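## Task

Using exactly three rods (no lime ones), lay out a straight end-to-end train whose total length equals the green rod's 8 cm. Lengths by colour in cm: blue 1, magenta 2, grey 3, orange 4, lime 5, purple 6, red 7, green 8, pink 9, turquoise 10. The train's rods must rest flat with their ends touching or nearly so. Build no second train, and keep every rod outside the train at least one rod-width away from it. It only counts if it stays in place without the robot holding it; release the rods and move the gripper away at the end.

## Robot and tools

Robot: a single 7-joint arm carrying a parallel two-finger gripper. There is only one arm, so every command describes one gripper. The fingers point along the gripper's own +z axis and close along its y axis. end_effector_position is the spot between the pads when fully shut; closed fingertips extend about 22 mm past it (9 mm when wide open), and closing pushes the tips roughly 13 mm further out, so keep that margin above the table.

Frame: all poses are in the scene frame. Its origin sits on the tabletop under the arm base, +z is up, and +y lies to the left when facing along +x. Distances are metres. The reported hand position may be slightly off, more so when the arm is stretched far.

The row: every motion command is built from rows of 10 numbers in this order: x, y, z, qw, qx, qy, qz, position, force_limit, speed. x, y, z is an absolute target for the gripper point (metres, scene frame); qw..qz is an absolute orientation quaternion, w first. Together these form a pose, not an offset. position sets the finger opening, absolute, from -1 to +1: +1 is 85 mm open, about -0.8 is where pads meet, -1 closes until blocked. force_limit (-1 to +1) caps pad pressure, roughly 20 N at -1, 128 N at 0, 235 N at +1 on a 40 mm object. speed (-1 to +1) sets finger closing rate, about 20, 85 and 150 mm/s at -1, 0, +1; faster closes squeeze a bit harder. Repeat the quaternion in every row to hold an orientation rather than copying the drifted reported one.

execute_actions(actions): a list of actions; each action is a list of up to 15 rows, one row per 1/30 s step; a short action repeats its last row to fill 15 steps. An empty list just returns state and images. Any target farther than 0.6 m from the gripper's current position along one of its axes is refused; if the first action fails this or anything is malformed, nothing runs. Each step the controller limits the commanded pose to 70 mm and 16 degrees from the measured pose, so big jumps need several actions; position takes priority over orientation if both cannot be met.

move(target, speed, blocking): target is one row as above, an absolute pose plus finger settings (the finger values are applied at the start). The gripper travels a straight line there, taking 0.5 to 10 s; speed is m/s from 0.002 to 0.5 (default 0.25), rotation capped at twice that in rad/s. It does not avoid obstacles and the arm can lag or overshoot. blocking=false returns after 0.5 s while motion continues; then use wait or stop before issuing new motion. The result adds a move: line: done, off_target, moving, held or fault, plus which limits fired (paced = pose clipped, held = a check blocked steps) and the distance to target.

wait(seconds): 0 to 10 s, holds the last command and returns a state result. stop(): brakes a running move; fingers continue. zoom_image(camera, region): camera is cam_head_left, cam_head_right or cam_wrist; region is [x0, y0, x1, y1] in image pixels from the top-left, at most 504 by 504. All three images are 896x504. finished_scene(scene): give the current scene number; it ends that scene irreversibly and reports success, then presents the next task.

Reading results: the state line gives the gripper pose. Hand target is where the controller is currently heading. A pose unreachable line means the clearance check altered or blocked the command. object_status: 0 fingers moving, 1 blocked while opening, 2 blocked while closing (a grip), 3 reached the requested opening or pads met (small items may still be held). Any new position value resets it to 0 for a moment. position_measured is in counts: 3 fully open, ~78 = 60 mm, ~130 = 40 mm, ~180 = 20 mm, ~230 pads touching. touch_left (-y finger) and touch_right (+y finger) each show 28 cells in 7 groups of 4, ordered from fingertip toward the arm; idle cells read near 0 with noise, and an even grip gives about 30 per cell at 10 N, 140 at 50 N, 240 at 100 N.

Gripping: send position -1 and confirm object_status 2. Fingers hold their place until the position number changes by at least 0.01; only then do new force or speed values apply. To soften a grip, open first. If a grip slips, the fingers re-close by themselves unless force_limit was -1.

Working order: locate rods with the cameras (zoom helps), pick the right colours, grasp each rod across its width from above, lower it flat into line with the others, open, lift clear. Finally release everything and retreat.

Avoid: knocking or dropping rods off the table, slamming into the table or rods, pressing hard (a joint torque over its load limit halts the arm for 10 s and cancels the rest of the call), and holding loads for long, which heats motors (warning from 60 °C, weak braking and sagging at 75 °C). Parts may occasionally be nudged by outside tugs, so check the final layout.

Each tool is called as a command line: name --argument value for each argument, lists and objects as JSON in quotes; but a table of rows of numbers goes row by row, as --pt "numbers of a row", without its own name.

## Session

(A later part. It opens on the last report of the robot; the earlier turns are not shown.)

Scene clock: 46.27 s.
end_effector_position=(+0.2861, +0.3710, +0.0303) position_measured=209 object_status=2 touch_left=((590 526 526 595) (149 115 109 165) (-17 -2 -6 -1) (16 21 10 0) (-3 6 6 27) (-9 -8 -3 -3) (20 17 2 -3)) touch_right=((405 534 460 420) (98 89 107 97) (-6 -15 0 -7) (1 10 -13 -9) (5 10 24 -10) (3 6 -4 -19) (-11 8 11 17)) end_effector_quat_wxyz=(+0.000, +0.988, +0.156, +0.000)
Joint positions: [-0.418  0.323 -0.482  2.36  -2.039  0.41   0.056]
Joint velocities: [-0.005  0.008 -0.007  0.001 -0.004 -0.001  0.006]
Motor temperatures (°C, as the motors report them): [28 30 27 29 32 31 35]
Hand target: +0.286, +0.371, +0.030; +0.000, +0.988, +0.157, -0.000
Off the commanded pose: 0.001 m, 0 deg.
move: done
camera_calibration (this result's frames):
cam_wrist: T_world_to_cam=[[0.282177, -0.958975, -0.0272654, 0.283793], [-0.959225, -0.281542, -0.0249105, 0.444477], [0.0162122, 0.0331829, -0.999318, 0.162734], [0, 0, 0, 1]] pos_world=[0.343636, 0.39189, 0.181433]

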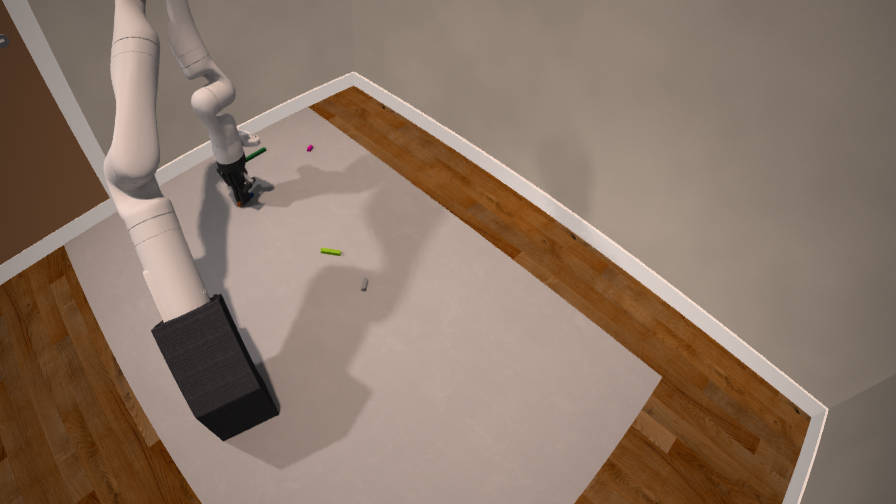

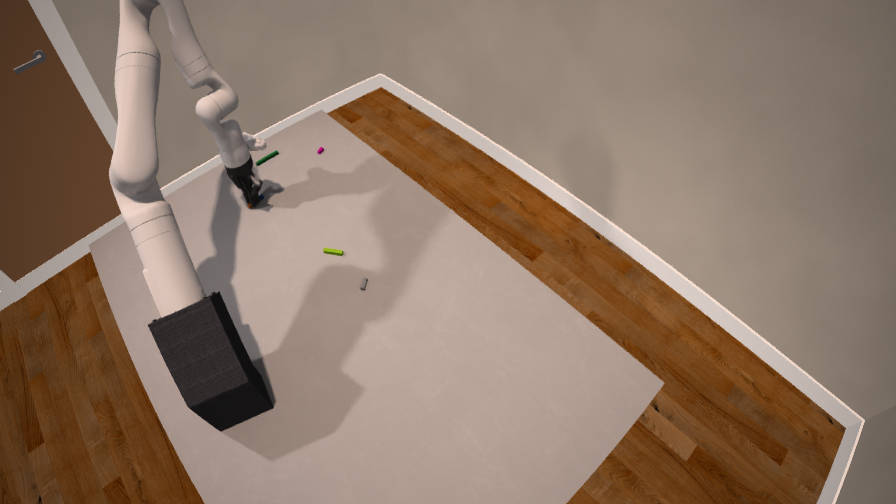

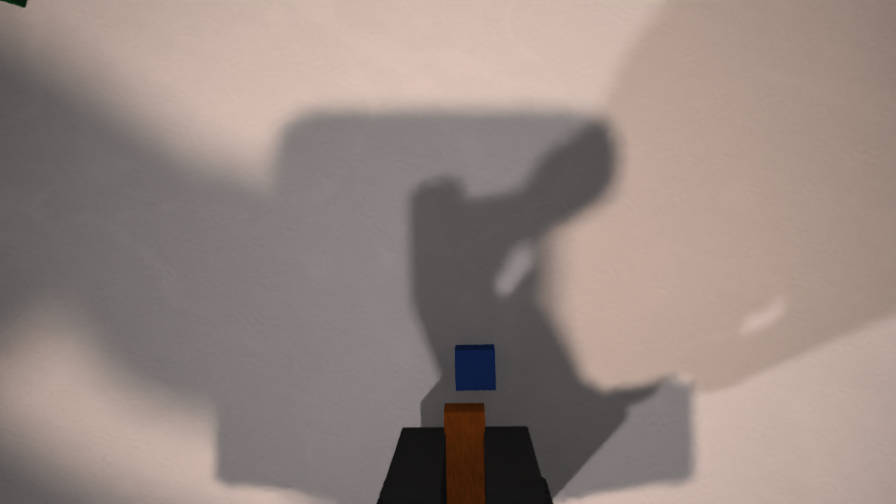

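move --target '[0.2869,0.3684,0.0275,0,0.9877,0.1564,0,-1,-0.5,0]' --speed 0.015

move --target '[0.2912,0.3698,0.0265,0,0.9877,0.1564,0,-1,-0.5,0]' --speed 0.01

move --target '[0.2912,0.3698,0.0265,0,0.9877,0.1564,0,0,-0.5,0]'

move --target '[0.2912,0.3698,0.08,0,0.9877,0.1564,0,0,-0.5,0]' --speed 0.1

move --target '[0.3595,-0.0589,0.08,0,0.948,0.317,0,0,-0.5,0]'

move --target '[0.3595,-0.0589,0.026,0,0.948,0.317,0,0,-0.5,0]' --speed 0.06

move --target '[0.3595,-0.0589,0.026,0,0.948,0.317,0,-1,-0.5,0]'

move --target '[0.3595,-0.0589,0.07,0,0.948,0.317,0,-1,-0.5,0]' --speed 0.1

move --target '[0.2527,0.3573,0.07,0,0.9877,0.1564,0,-1,-0.5,0]'

move --target '[0.2527,0.3573,0.028,0,0.9877,0.1564,0,-1,-0.5,0]' --speed 0.05

Scene clock: 61.60 s.
end_effector_position=(+0.2869, +0.3684, +0.0275) position_measured=209 object_status=2 touch_left=((595 525 514 585) (149 125 97 163) (13 -3 10 -19) (-5 2 -16 -13) (-5 10 4 25) (-7 11 8 14) (6 0 11 4)) touch_right=((404 520 475 427) (98 87 115 97) (12 -16 -9 8) (-2 -5 24 -20) (9 13 13 -6) (18 18 -14 -4) (0 4 11 -31)) end_effector_quat_wxyz=(+0.000, +0.988, +0.156, +0.000)
Joint positions: [-0.425  0.336 -0.472  2.361 -2.058  0.417  0.083]
Joint velocities: [-0.002  0.    -0.001  0.     0.001 -0.001  0.   ]
Motor temperatures (°C, as the motors report them): [28 30 27 29 32 31 35]
Hand target: +0.287, +0.368, +0.028; +0.000, +0.988, +0.156, -0.000
Off the commanded pose: 0.000 m, 0 deg.
move: done
camera_calibration (this result's frames):
cam_wrist: T_world_to_cam=[[0.282197, -0.958942, -0.0281957, 0.281], [-0.959235, -0.281571, -0.0242222, 0.444488], [0.0152886, 0.0338817, -0.999309, 0.160056], [0, 0, 0, 1]] pos_world=[0.344624, 0.389195, 0.178635]

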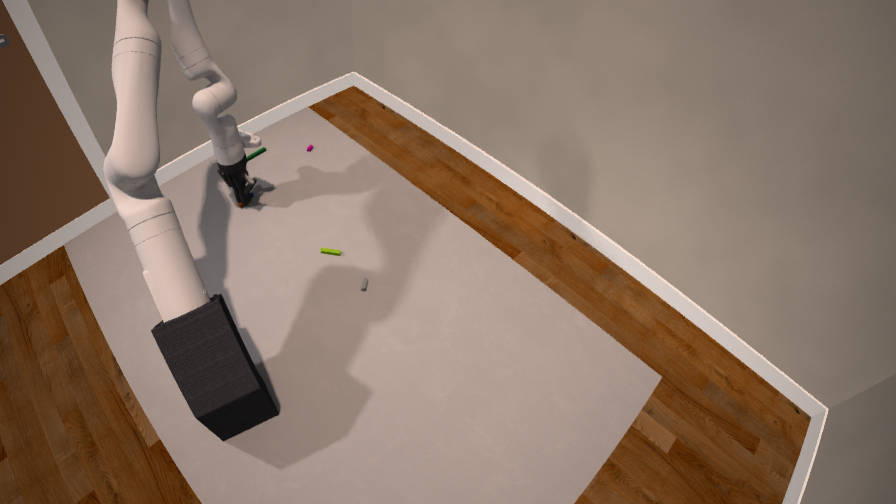

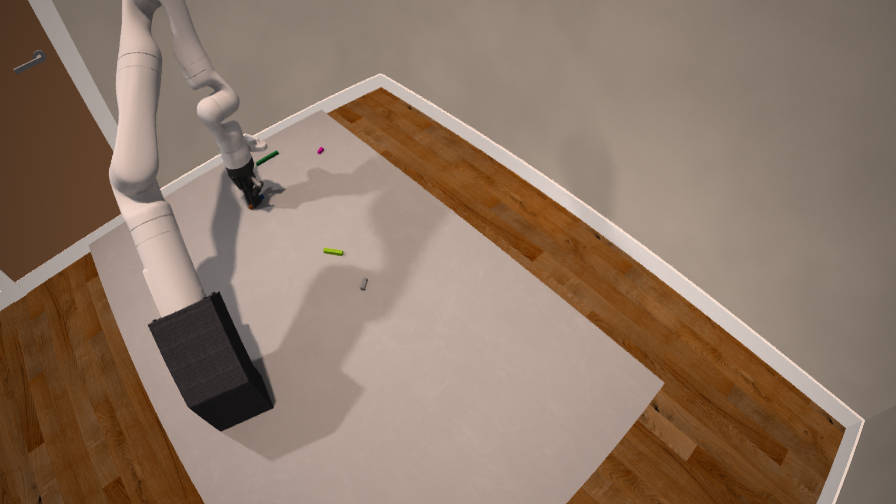

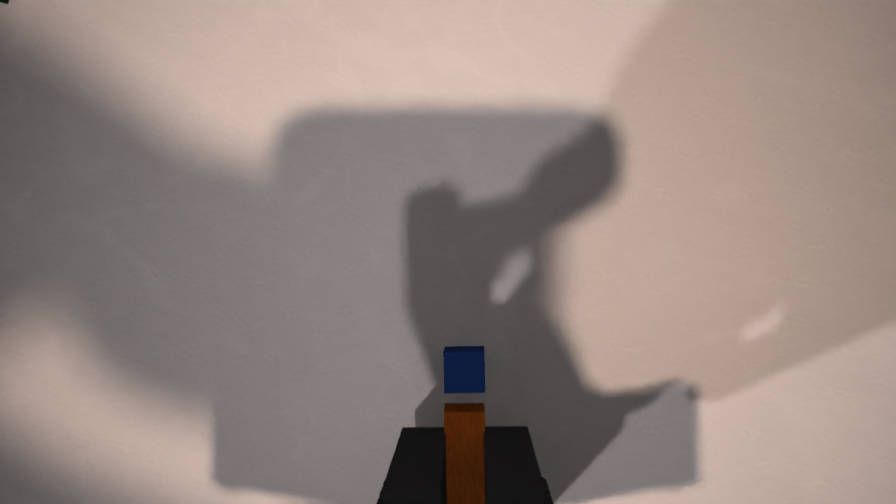

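Scene clock: 62.30 s.
end_effector_position=(+0.2910, +0.3696, +0.0267) position_measured=209 object_status=2 touch_left=((598 536 510 589) (142 113 110 150) (-12 -15 2 -14) (14 17 3 -1) (-1 -4 5 13) (5 16 -9 -1) (11 6 1 -1)) touch_right=((413 466 480 406) (102 69 90 86) (2 3 5 8) (7 -10 -8 -20) (17 -22 19 29) (6 0 -9 -6) (10 -5 -3 20)) end_effector_quat_wxyz=(+0.000, +0.988, +0.156, -0.000)
Joint positions: [-0.415  0.34  -0.478  2.347 -2.031  0.41   0.059]
Joint velocities: [ 0.002 -0.     0.002 -0.001  0.001 -0.001 -0.001]
Motor temperatures (°C, as the motors report them): [28 30 27 29 32 31 35]
Hand target: +0.291, +0.370, +0.026; -0.000, +0.988, +0.156, +0.000
Off the commanded pose: 0.000 m, 0 deg.
move: done
camera_calibration (this result's frames):
cam_wrist: T_world_to_cam=[[0.282338, -0.958911, -0.0278501, 0.280886], [-0.959195, -0.281723, -0.0240332, 0.448766], [0.0151996, 0.0334992, -0.999323, 0.15927], [0, 0, 0, 1]] pos_world=[0.348728, 0.390437, 0.17777]

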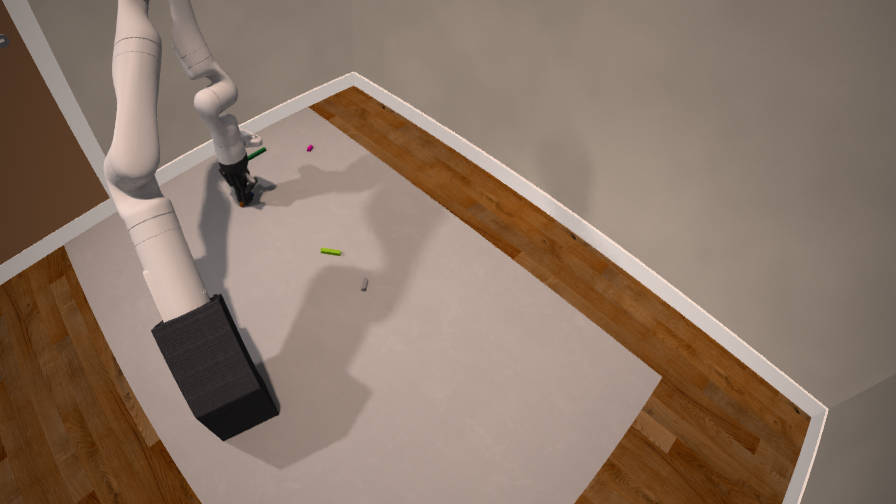

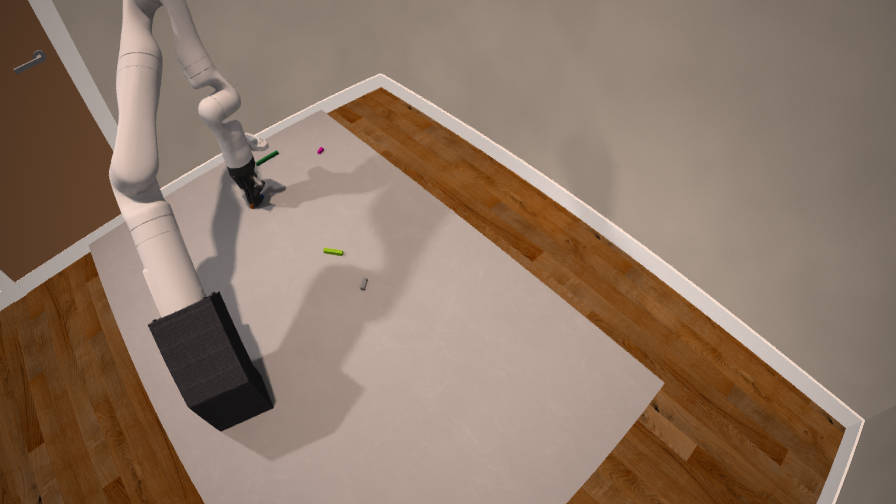

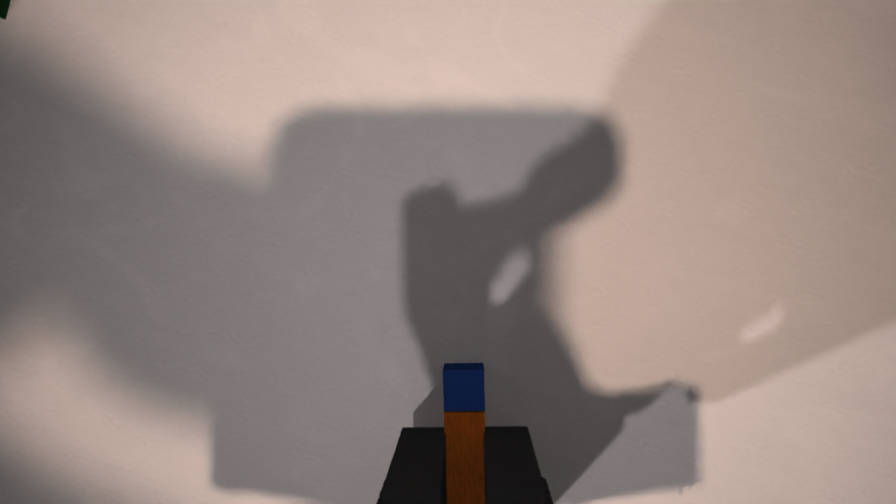

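Scene clock: 63.03 s.
end_effector_position=(+0.2912, +0.3698, +0.0265) position_measured=129 object_status=0 touch_left=((10 17 6 16) (-4 -3 -6 6) (-3 10 9 -1) (1 7 13 10) (-7 2 -8 9) (-3 -12 3 6) (0 15 5 0)) touch_right=((-3 12 7 34) (-1 -3 -7 -1) (-1 4 -11 -2) (-3 3 10 -17) (5 12 4 -17) (9 2 0 -9) (-25 -14 0 -12)) end_effector_quat_wxyz=(-0.000, +0.988, +0.156, +0.000)
Joint positions: [-0.416  0.341 -0.478  2.346 -2.031  0.41   0.059]
Joint velocities: [ 0.     0.002 -0.     0.    -0.    -0.001  0.   ]
Motor temperatures (°C, as the motors report them): [28 30 27 29 32 31 35]
Hand target: +0.291, +0.370, +0.026; +0.000, +0.988, +0.156, -0.000
Off the commanded pose: 0.000 m, 0 deg.
move: done
camera_calibration (this result's frames):
cam_wrist: T_world_to_cam=[[0.282158, -0.958952, -0.0282503, 0.281117], [-0.959248, -0.281535, -0.0240986, 0.448937], [0.0151559, 0.0338987, -0.99931, 0.158929], [0, 0, 0, 1]] pos_world=[0.348914, 0.390582, 0.17758]

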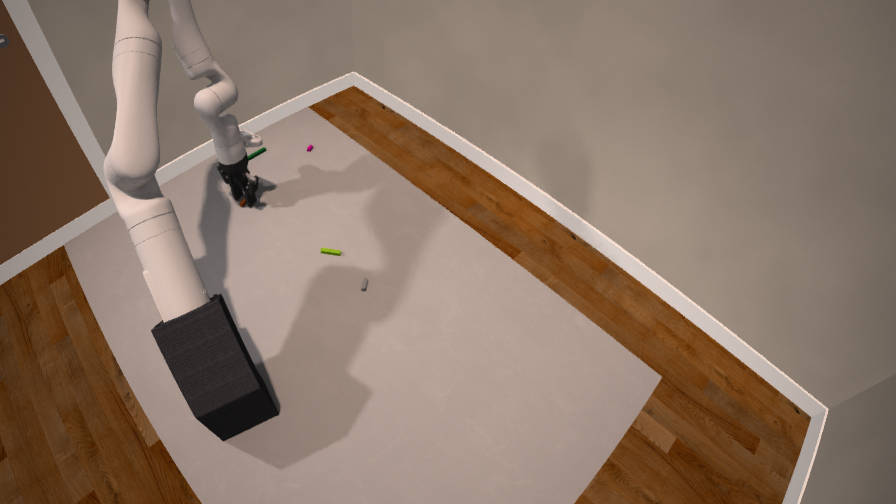

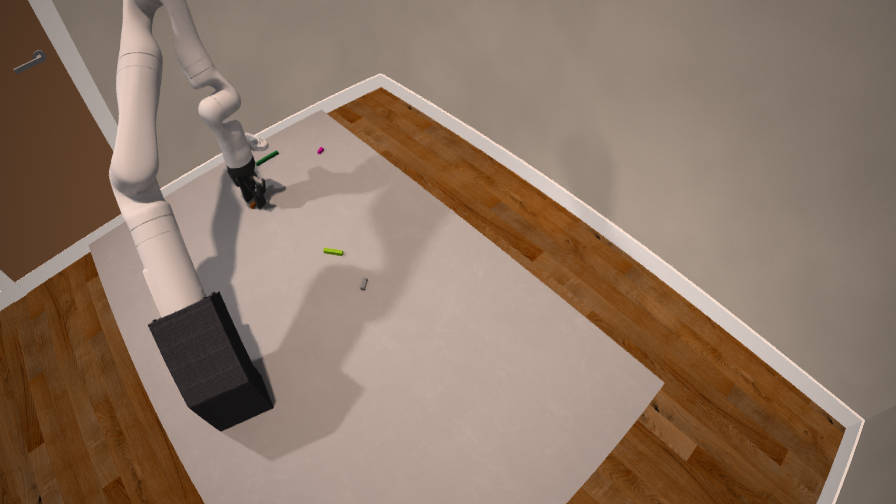

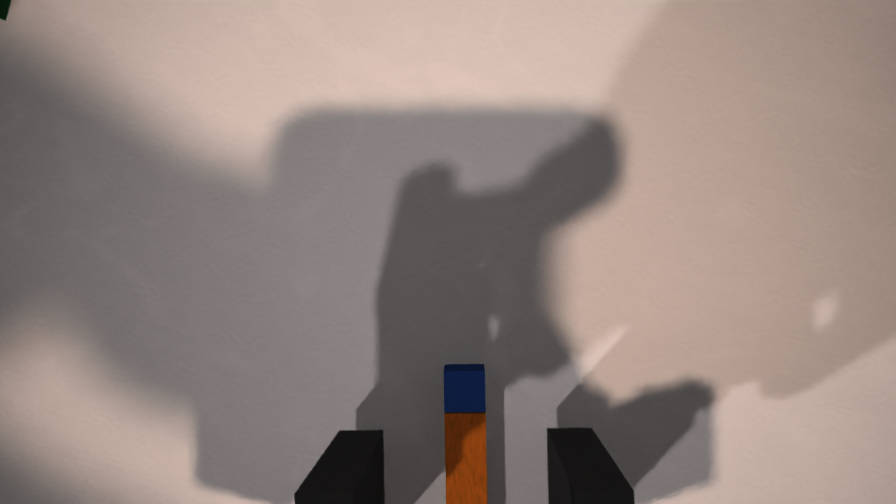

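Scene clock: 64.00 s.
end_effector_position=(+0.2913, +0.3701, +0.0798) position_measured=129 object_status=3 touch_left=((5 2 -3 12) (-5 5 10 1) (-3 -5 -3 13) (1 3 4 0) (4 25 3 16) (-4 12 16 13) (4 -4 -3 8)) touch_right=((19 4 13 -7) (4 -33 1 -8) (4 -15 -1 13) (-13 -23 3 -12) (5 -15 -8 -22) (2 6 -25 -17) (17 -14 -13 -8)) end_effector_quat_wxyz=(-0.001, +0.988, +0.156, -0.000)
Joint positions: [-0.264  0.187 -0.487  2.364 -1.624  0.496 -0.315]
Joint velocities: [ 0.002 -0.005  0.002  0.001 -0.     0.002 -0.   ]
Motor temperatures (°C, as the motors report them): [28 30 27 29 32 31 35]
Hand target: +0.291, +0.370, +0.080; -0.001, +0.988, +0.156, +0.000
Off the commanded pose: 0.000 m, 0 deg.
move: done
camera_calibration (this result's frames):
cam_wrist: T_world_to_cam=[[0.281438, -0.95913, -0.0293577, 0.283248], [-0.959462, -0.280793, -0.0242338, 0.450235], [0.0149999, 0.0349879, -0.999275, 0.211862], [0, 0, 0, 1]] pos_world=[0.349089, 0.390682, 0.230935]

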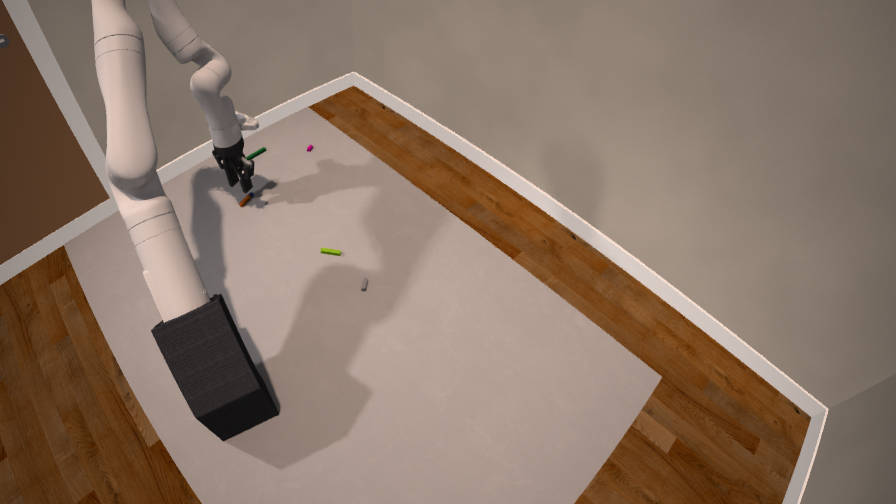

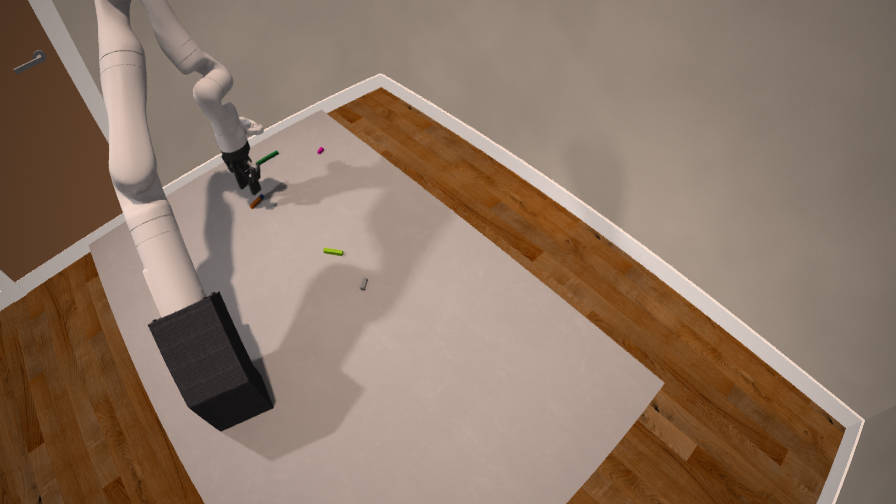

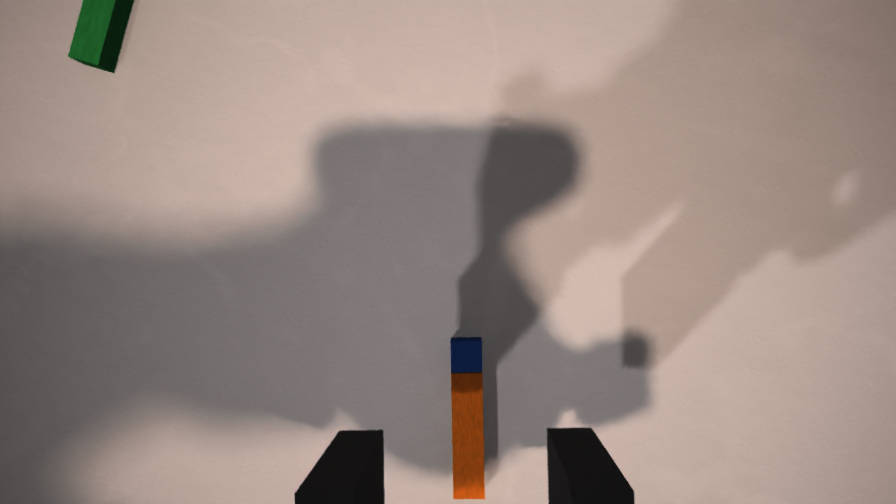

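Scene clock: 66.17 s.
end_effector_position=(+0.3586, -0.0568, +0.0797) position_measured=129 object_status=3 touch_left=((11 -1 9 -1) (-9 3 -2 7) (0 -14 1 -6) (14 -1 11 3) (6 10 8 26) (-8 2 -7 1) (-1 17 -13 -15)) touch_right=((1 11 16 13) (-21 -10 13 -20) (2 -5 15 -1) (2 22 12 -31) (14 -6 12 -6) (11 11 13 11) (11 9 -12 9)) end_effector_quat_wxyz=(-0.001, +0.948, +0.317, +0.000)
Joint positions: [ 0.314  1.155 -0.034  1.996 -1.302  0.817  0.875]
Joint velocities: [ 0.001  0.012  0.002 -0.002 -0.001  0.002  0.   ]
Motor temperatures (°C, as the motors report them): [28 30 27 29 32 31 35]
Hand target: +0.358, -0.057, +0.079; -0.002, +0.948, +0.317, +0.000
Off the commanded pose: 0.002 m, 0 deg.
move: done
camera_calibration (this result's frames):
cam_wrist: T_world_to_cam=[[0.579264, -0.814554, -0.0309101, -0.243682], [-0.815136, -0.578721, -0.0252107, 0.32631], [0.00264712, 0.0397995, -0.999204, 0.230355], [0, 0, 0, 1]] pos_world=[0.406533, -0.0188175, 0.230866]

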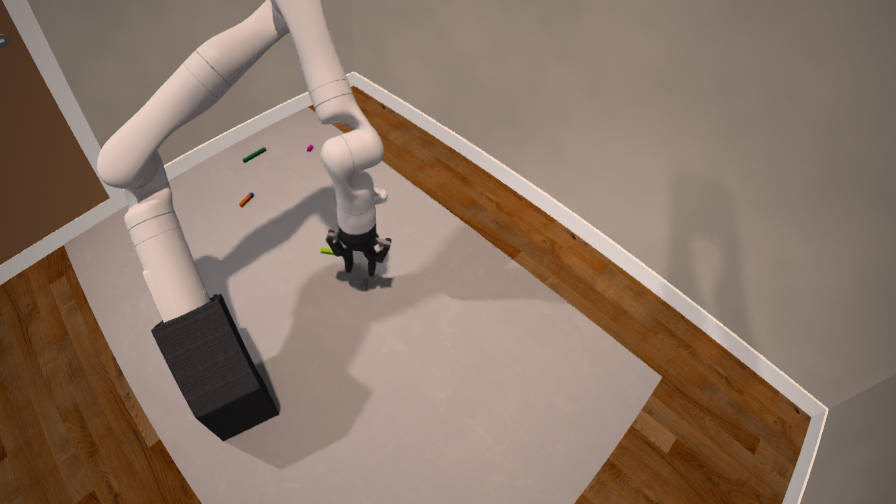

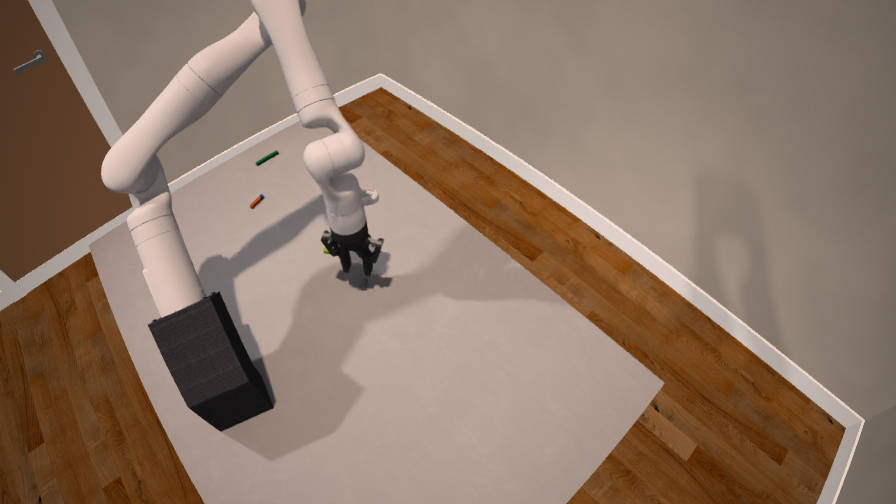

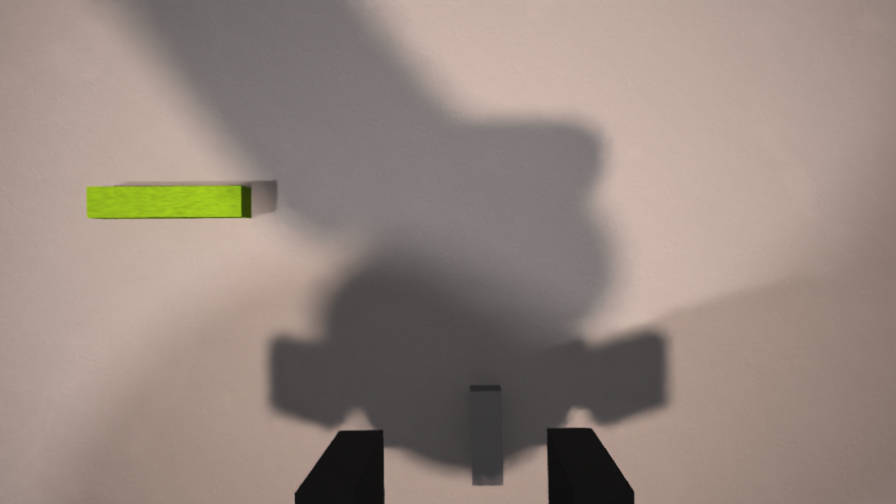

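Scene clock: 67.33 s.
end_effector_position=(+0.3593, -0.0590, +0.0262) position_measured=129 object_status=3 touch_left=((11 15 10 -7) (7 1 7 6) (-19 -4 6 -12) (6 1 16 10) (3 10 -3 3) (4 -3 -12 -1) (1 7 -1 3)) touch_right=((6 2 3 -16) (-4 -24 1 -17) (37 -8 0 4) (20 -12 -29 -8) (25 -18 18 -1) (10 14 0 -29) (35 0 2 -2)) end_effector_quat_wxyz=(+0.000, +0.948, +0.317, -0.000)
Joint positions: [ 0.267  1.252 -0.105  1.976 -1.439  0.734  0.968]
Joint velocities: [-0.001  0.002 -0.     0.     0.001 -0.001 -0.   ]
Motor temperatures (°C, as the motors report them): [28 30 27 29 32 31 35]
Hand target: +0.359, -0.059, +0.026; +0.000, +0.948, +0.317, -0.000
Off the commanded pose: 0.000 m, 0 deg.
move: done
camera_calibration (this result's frames):
cam_wrist: T_world_to_cam=[[0.579038, -0.814822, -0.0279329, -0.247466], [-0.815295, -0.578563, -0.0236666, 0.324332], [0.00312317, 0.0364774, -0.99933, 0.176646], [0, 0, 0, 1]] pos_world=[0.407166, -0.0204385, 0.177291]

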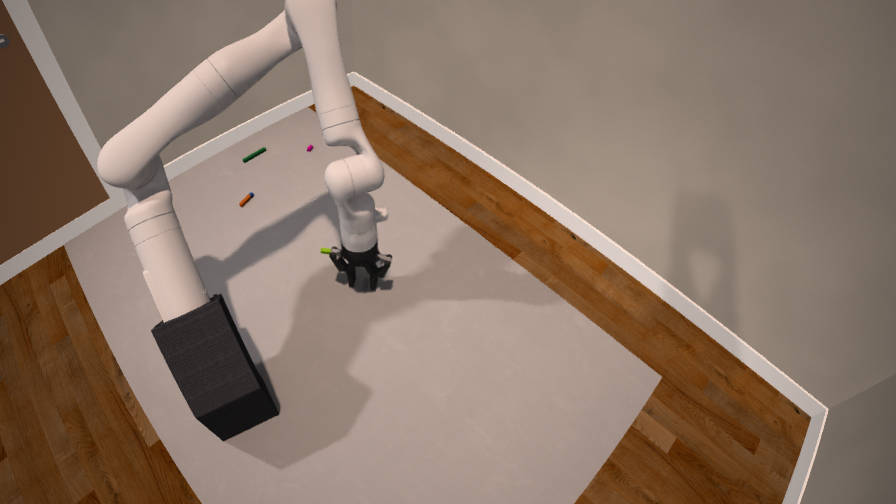

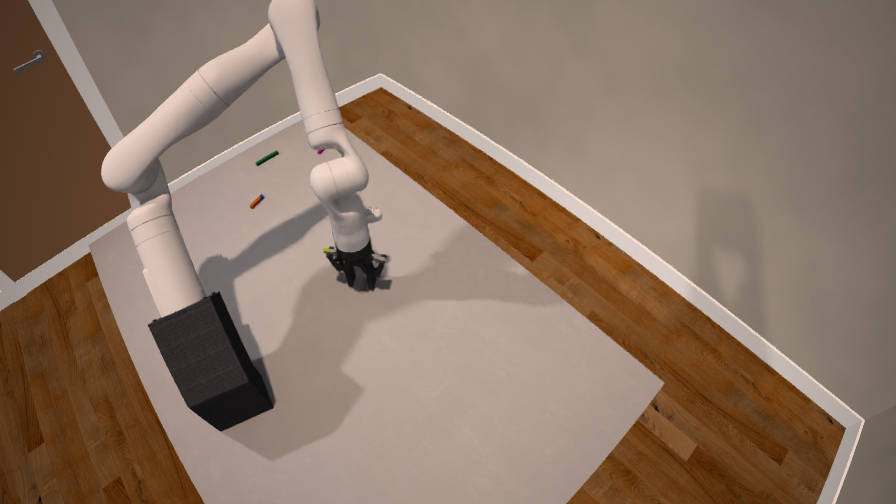

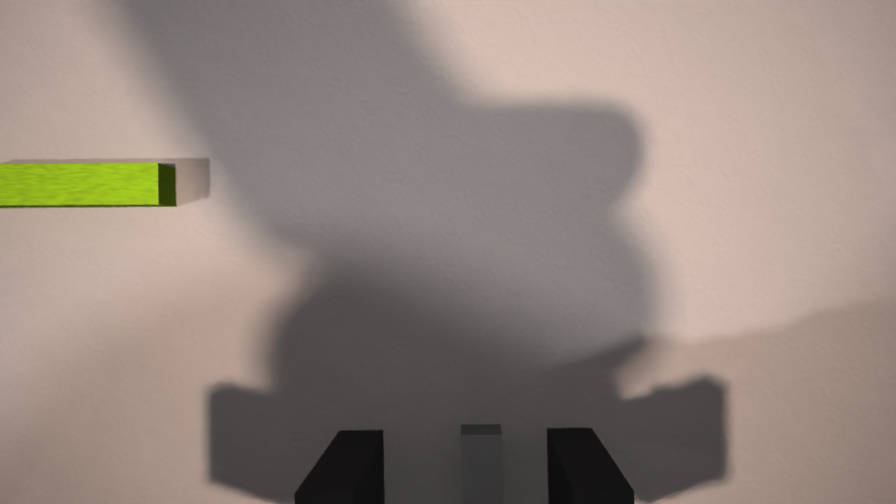

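Scene clock: 68.03 s.
end_effector_position=(+0.3595, -0.0590, +0.0262) position_measured=209 object_status=2 touch_left=((624 551 534 601) (150 110 115 169) (3 -3 -6 -4) (14 6 0 5) (2 4 12 4) (-4 -2 2 -10) (6 -1 -8 0)) touch_right=((424 521 509 434) (92 90 107 101) (7 -5 8 -11) (-1 8 17 -17) (7 18 -4 -1) (12 -2 32 -6) (-2 15 -5 11)) end_effector_quat_wxyz=(+0.000, +0.948, +0.317, +0.000)
Joint positions: [ 0.268  1.252 -0.105  1.975 -1.439  0.735  0.967]
Joint velocities: [-0.     0.     0.001 -0.001 -0.002 -0.001 -0.   ]
Motor temperatures (°C, as the motors report them): [28 30 27 29 32 31 35]
Hand target: +0.359, -0.059, +0.026; +0.000, +0.948, +0.317, -0.000
Off the commanded pose: 0.000 m, 0 deg.
move: done
camera_calibration (this result's frames):
cam_wrist: T_world_to_cam=[[0.578706, -0.815058, -0.0279237, -0.247527], [-0.815529, -0.578214, -0.0241186, 0.324583], [0.00351216, 0.0367302, -0.999319, 0.176454], [0, 0, 0, 1]] pos_world=[0.407332, -0.0205518, 0.17725]

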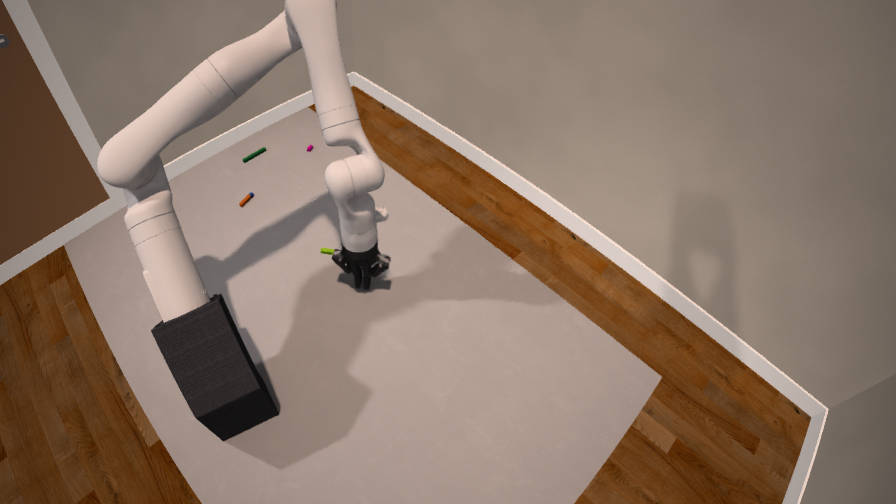

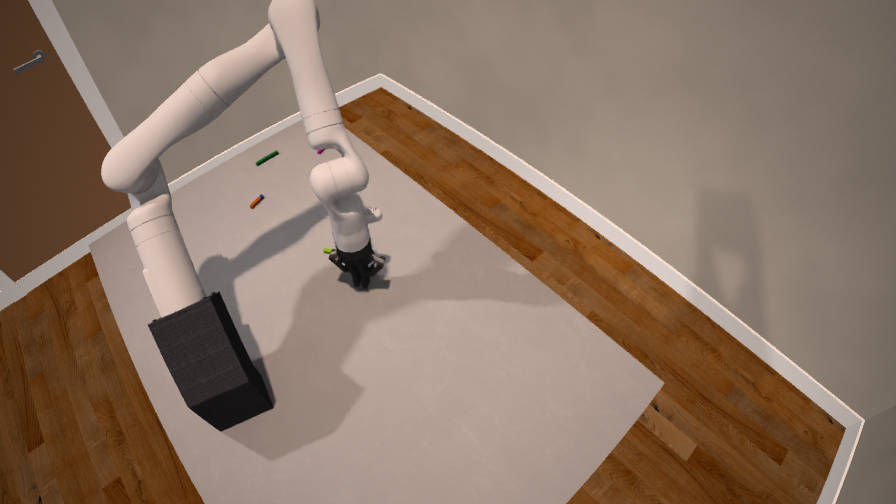

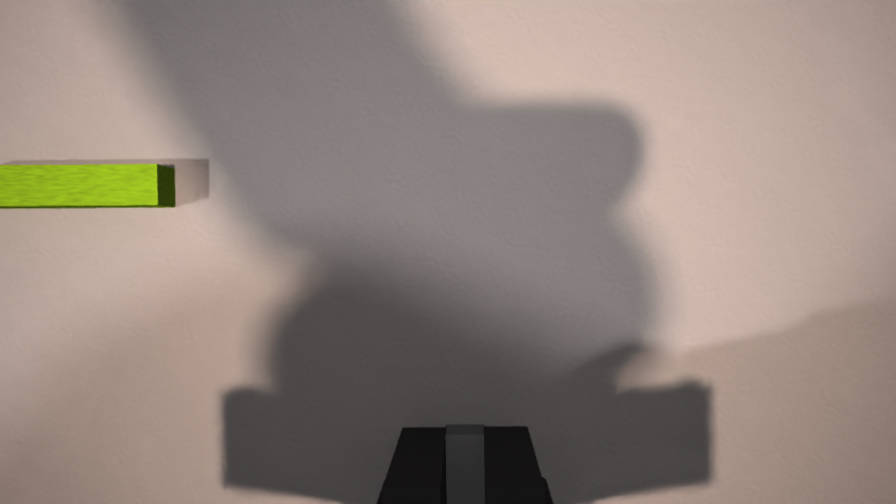

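Scene clock: 68.77 s.
end_effector_position=(+0.3595, -0.0589, +0.0697) position_measured=209 object_status=2 touch_left=((619 545 534 609) (154 123 122 165) (-4 16 0 -5) (-4 15 -1 0) (8 14 11 4) (-6 15 -3 -7) (6 10 -5 5)) touch_right=((445 534 503 443) (93 60 128 132) (3 -2 -2 32) (6 -11 2 7) (-13 -7 -16 31) (2 13 8 9) (10 -7 18 12)) end_effector_quat_wxyz=(-0.000, +0.948, +0.317, +0.000)
Joint positions: [ 0.307  1.175 -0.047  1.99  -1.326  0.8    0.889]
Joint velocities: [ 0.001 -0.007 -0.    -0.     0.     0.001  0.   ]
Motor temperatures (°C, as the motors report them): [28 30 27 29 32 31 35]
Hand target: +0.360, -0.059, +0.070; -0.000, +0.948, +0.317, +0.000
Off the commanded pose: 0.000 m, 0 deg.
move: done
camera_calibration (this result's frames):
cam_wrist: T_world_to_cam=[[0.578376, -0.815265, -0.0287184, -0.246024], [-0.815764, -0.577872, -0.0243657, 0.325835], [0.00326891, 0.03752, -0.999291, 0.220088], [0, 0, 0, 1]] pos_world=[0.407379, -0.0205419, 0.220806]

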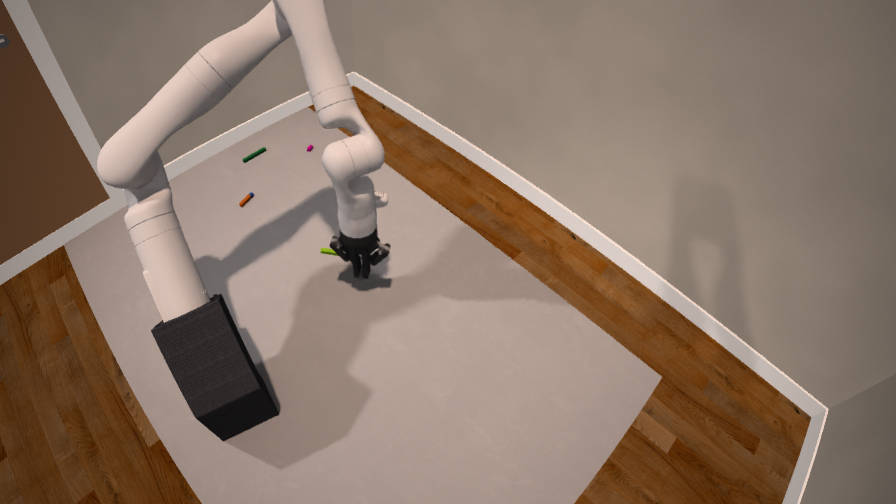

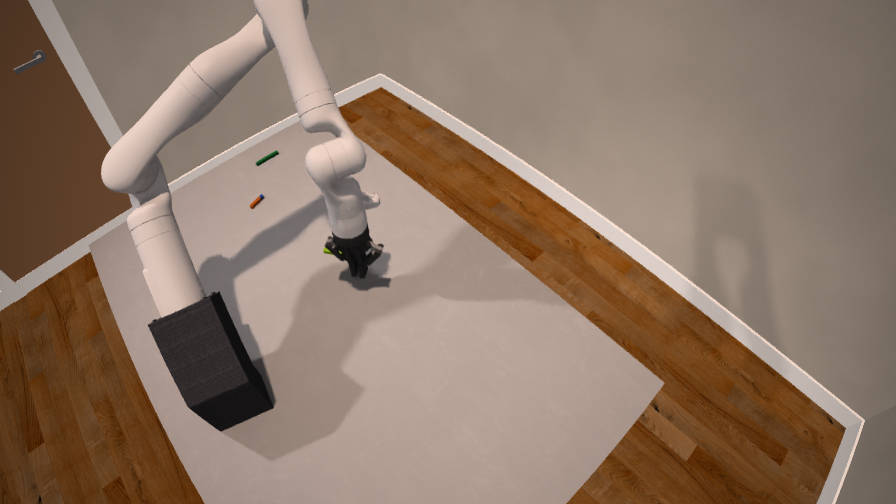

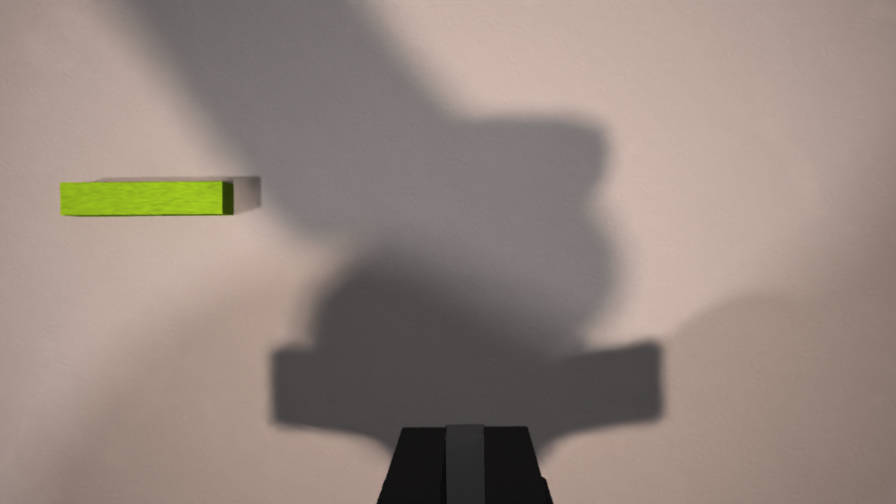

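Scene clock: 71.03 s.
end_effector_position=(+0.2534, +0.3555, +0.0706) position_measured=209 object_status=2 touch_left=((614 548 523 601) (159 121 121 167) (-5 -4 20 -1) (2 18 3 -1) (13 18 5 10) (-7 5 10 1) (-2 8 14 3)) touch_right=((400 530 487 428) (105 81 108 92) (29 1 -15 -2) (-5 -11 7 -9) (13 -4 14 9) (4 -4 6 -6) (-35 7 -3 2)) end_effector_quat_wxyz=(+0.002, +0.988, +0.157, -0.000)
Joint positions: [-0.218  0.215 -0.636  2.483 -1.986  0.44   0.022]
Joint velocities: [ 0.002 -0.007  0.005 -0.004  0.008 -0.    -0.01 ]
Motor temperatures (°C, as the motors report them): [28 30 27 29 32 31 35]
Hand target: +0.254, +0.355, +0.071; +0.002, +0.988, +0.157, +0.000
Off the commanded pose: 0.002 m, 0 deg.
move: done
camera_calibration (this result's frames):
cam_wrist: T_world_to_cam=[[0.282785, -0.958857, -0.0250373, 0.278851], [-0.959068, -0.28225, -0.0228657, 0.409848], [0.0148581, 0.0304786, -0.999425, 0.205375], [0, 0, 0, 1]] pos_world=[0.311166, 0.376799, 0.22161]

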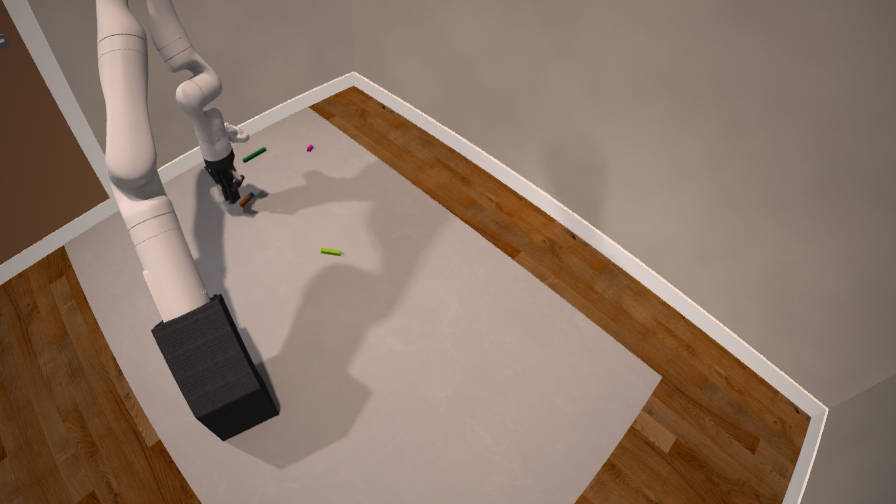

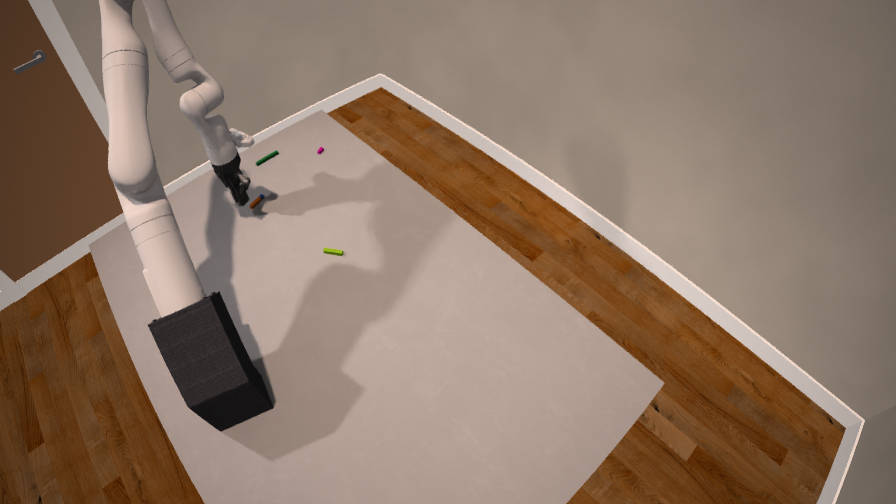

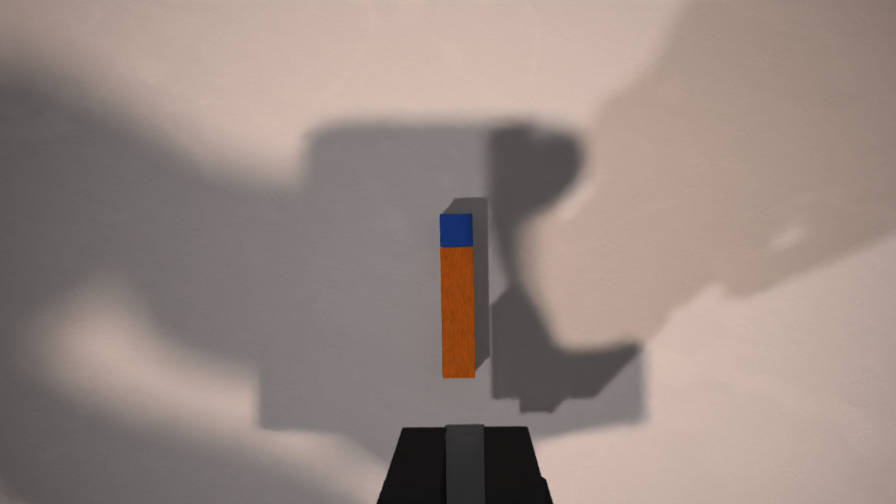

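Scene clock: 72.17 s.
end_effector_position=(+0.2533, +0.3568, +0.0283) position_measured=209 object_status=2 touch_left=((617 540 530 590) (164 117 102 152) (-7 -10 -6 -4) (23 1 14 0) (11 17 5 25) (-8 -1 9 2) (5 6 -1 7)) touch_right=((454 519 518 434) (131 91 123 127) (-24 12 -6 32) (2 19 -5 -6) (41 16 16 -3) (12 22 -14 -19) (-15 9 -2 19)) end_effector_quat_wxyz=(+0.001, +0.988, +0.156, +0.001)
Joint positions: [-0.431  0.344 -0.538  2.467 -2.378  0.445  0.376]
Joint velocities: [-0.01   0.008 -0.009  0.002 -0.007 -0.002  0.008]
Motor temperatures (°C, as the motors report them): [28 30 27 29 32 31 35]
Hand target: +0.252, +0.357, +0.028; +0.001, +0.988, +0.157, -0.000
Off the commanded pose: 0.001 m, 0 deg.
move: done
camera_calibration (this result's frames):
cam_wrist: T_world_to_cam=[[0.282059, -0.959026, -0.0266747, 0.279393], [-0.959253, -0.281427, -0.0251373, 0.408916], [0.0166004, 0.032678, -0.999328, 0.161853], [0, 0, 0, 1]] pos_world=[0.310762, 0.377736, 0.179476]

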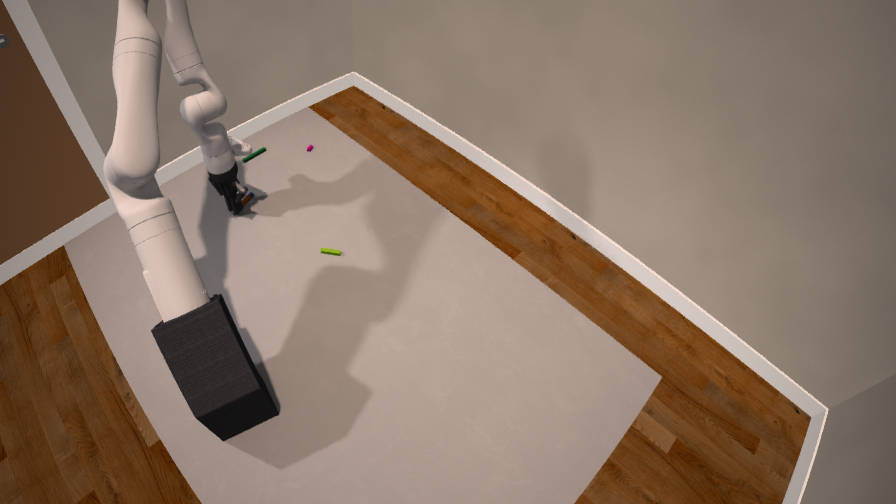

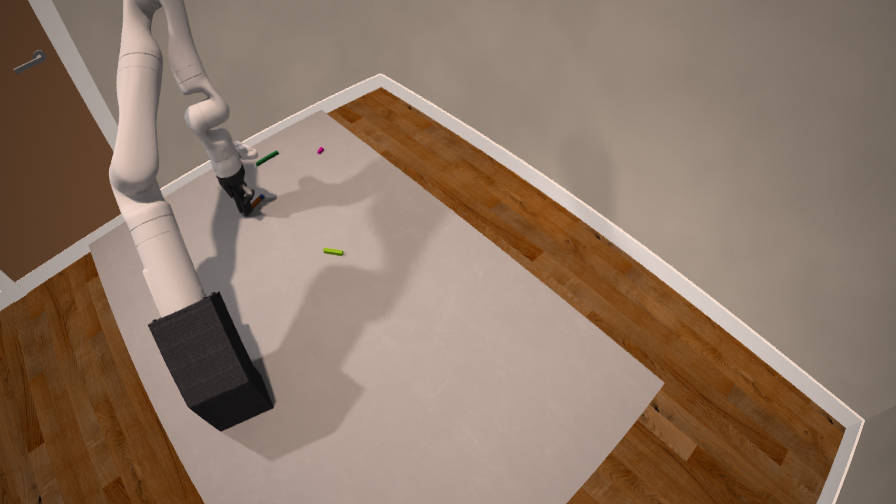

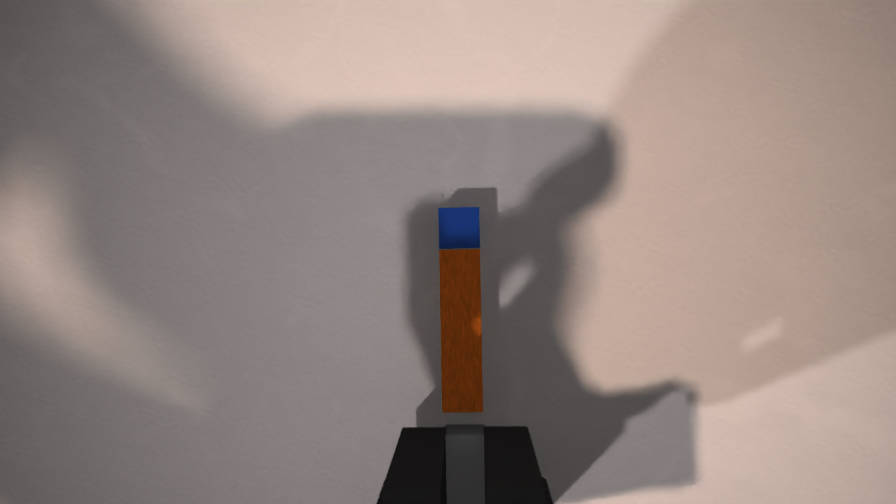

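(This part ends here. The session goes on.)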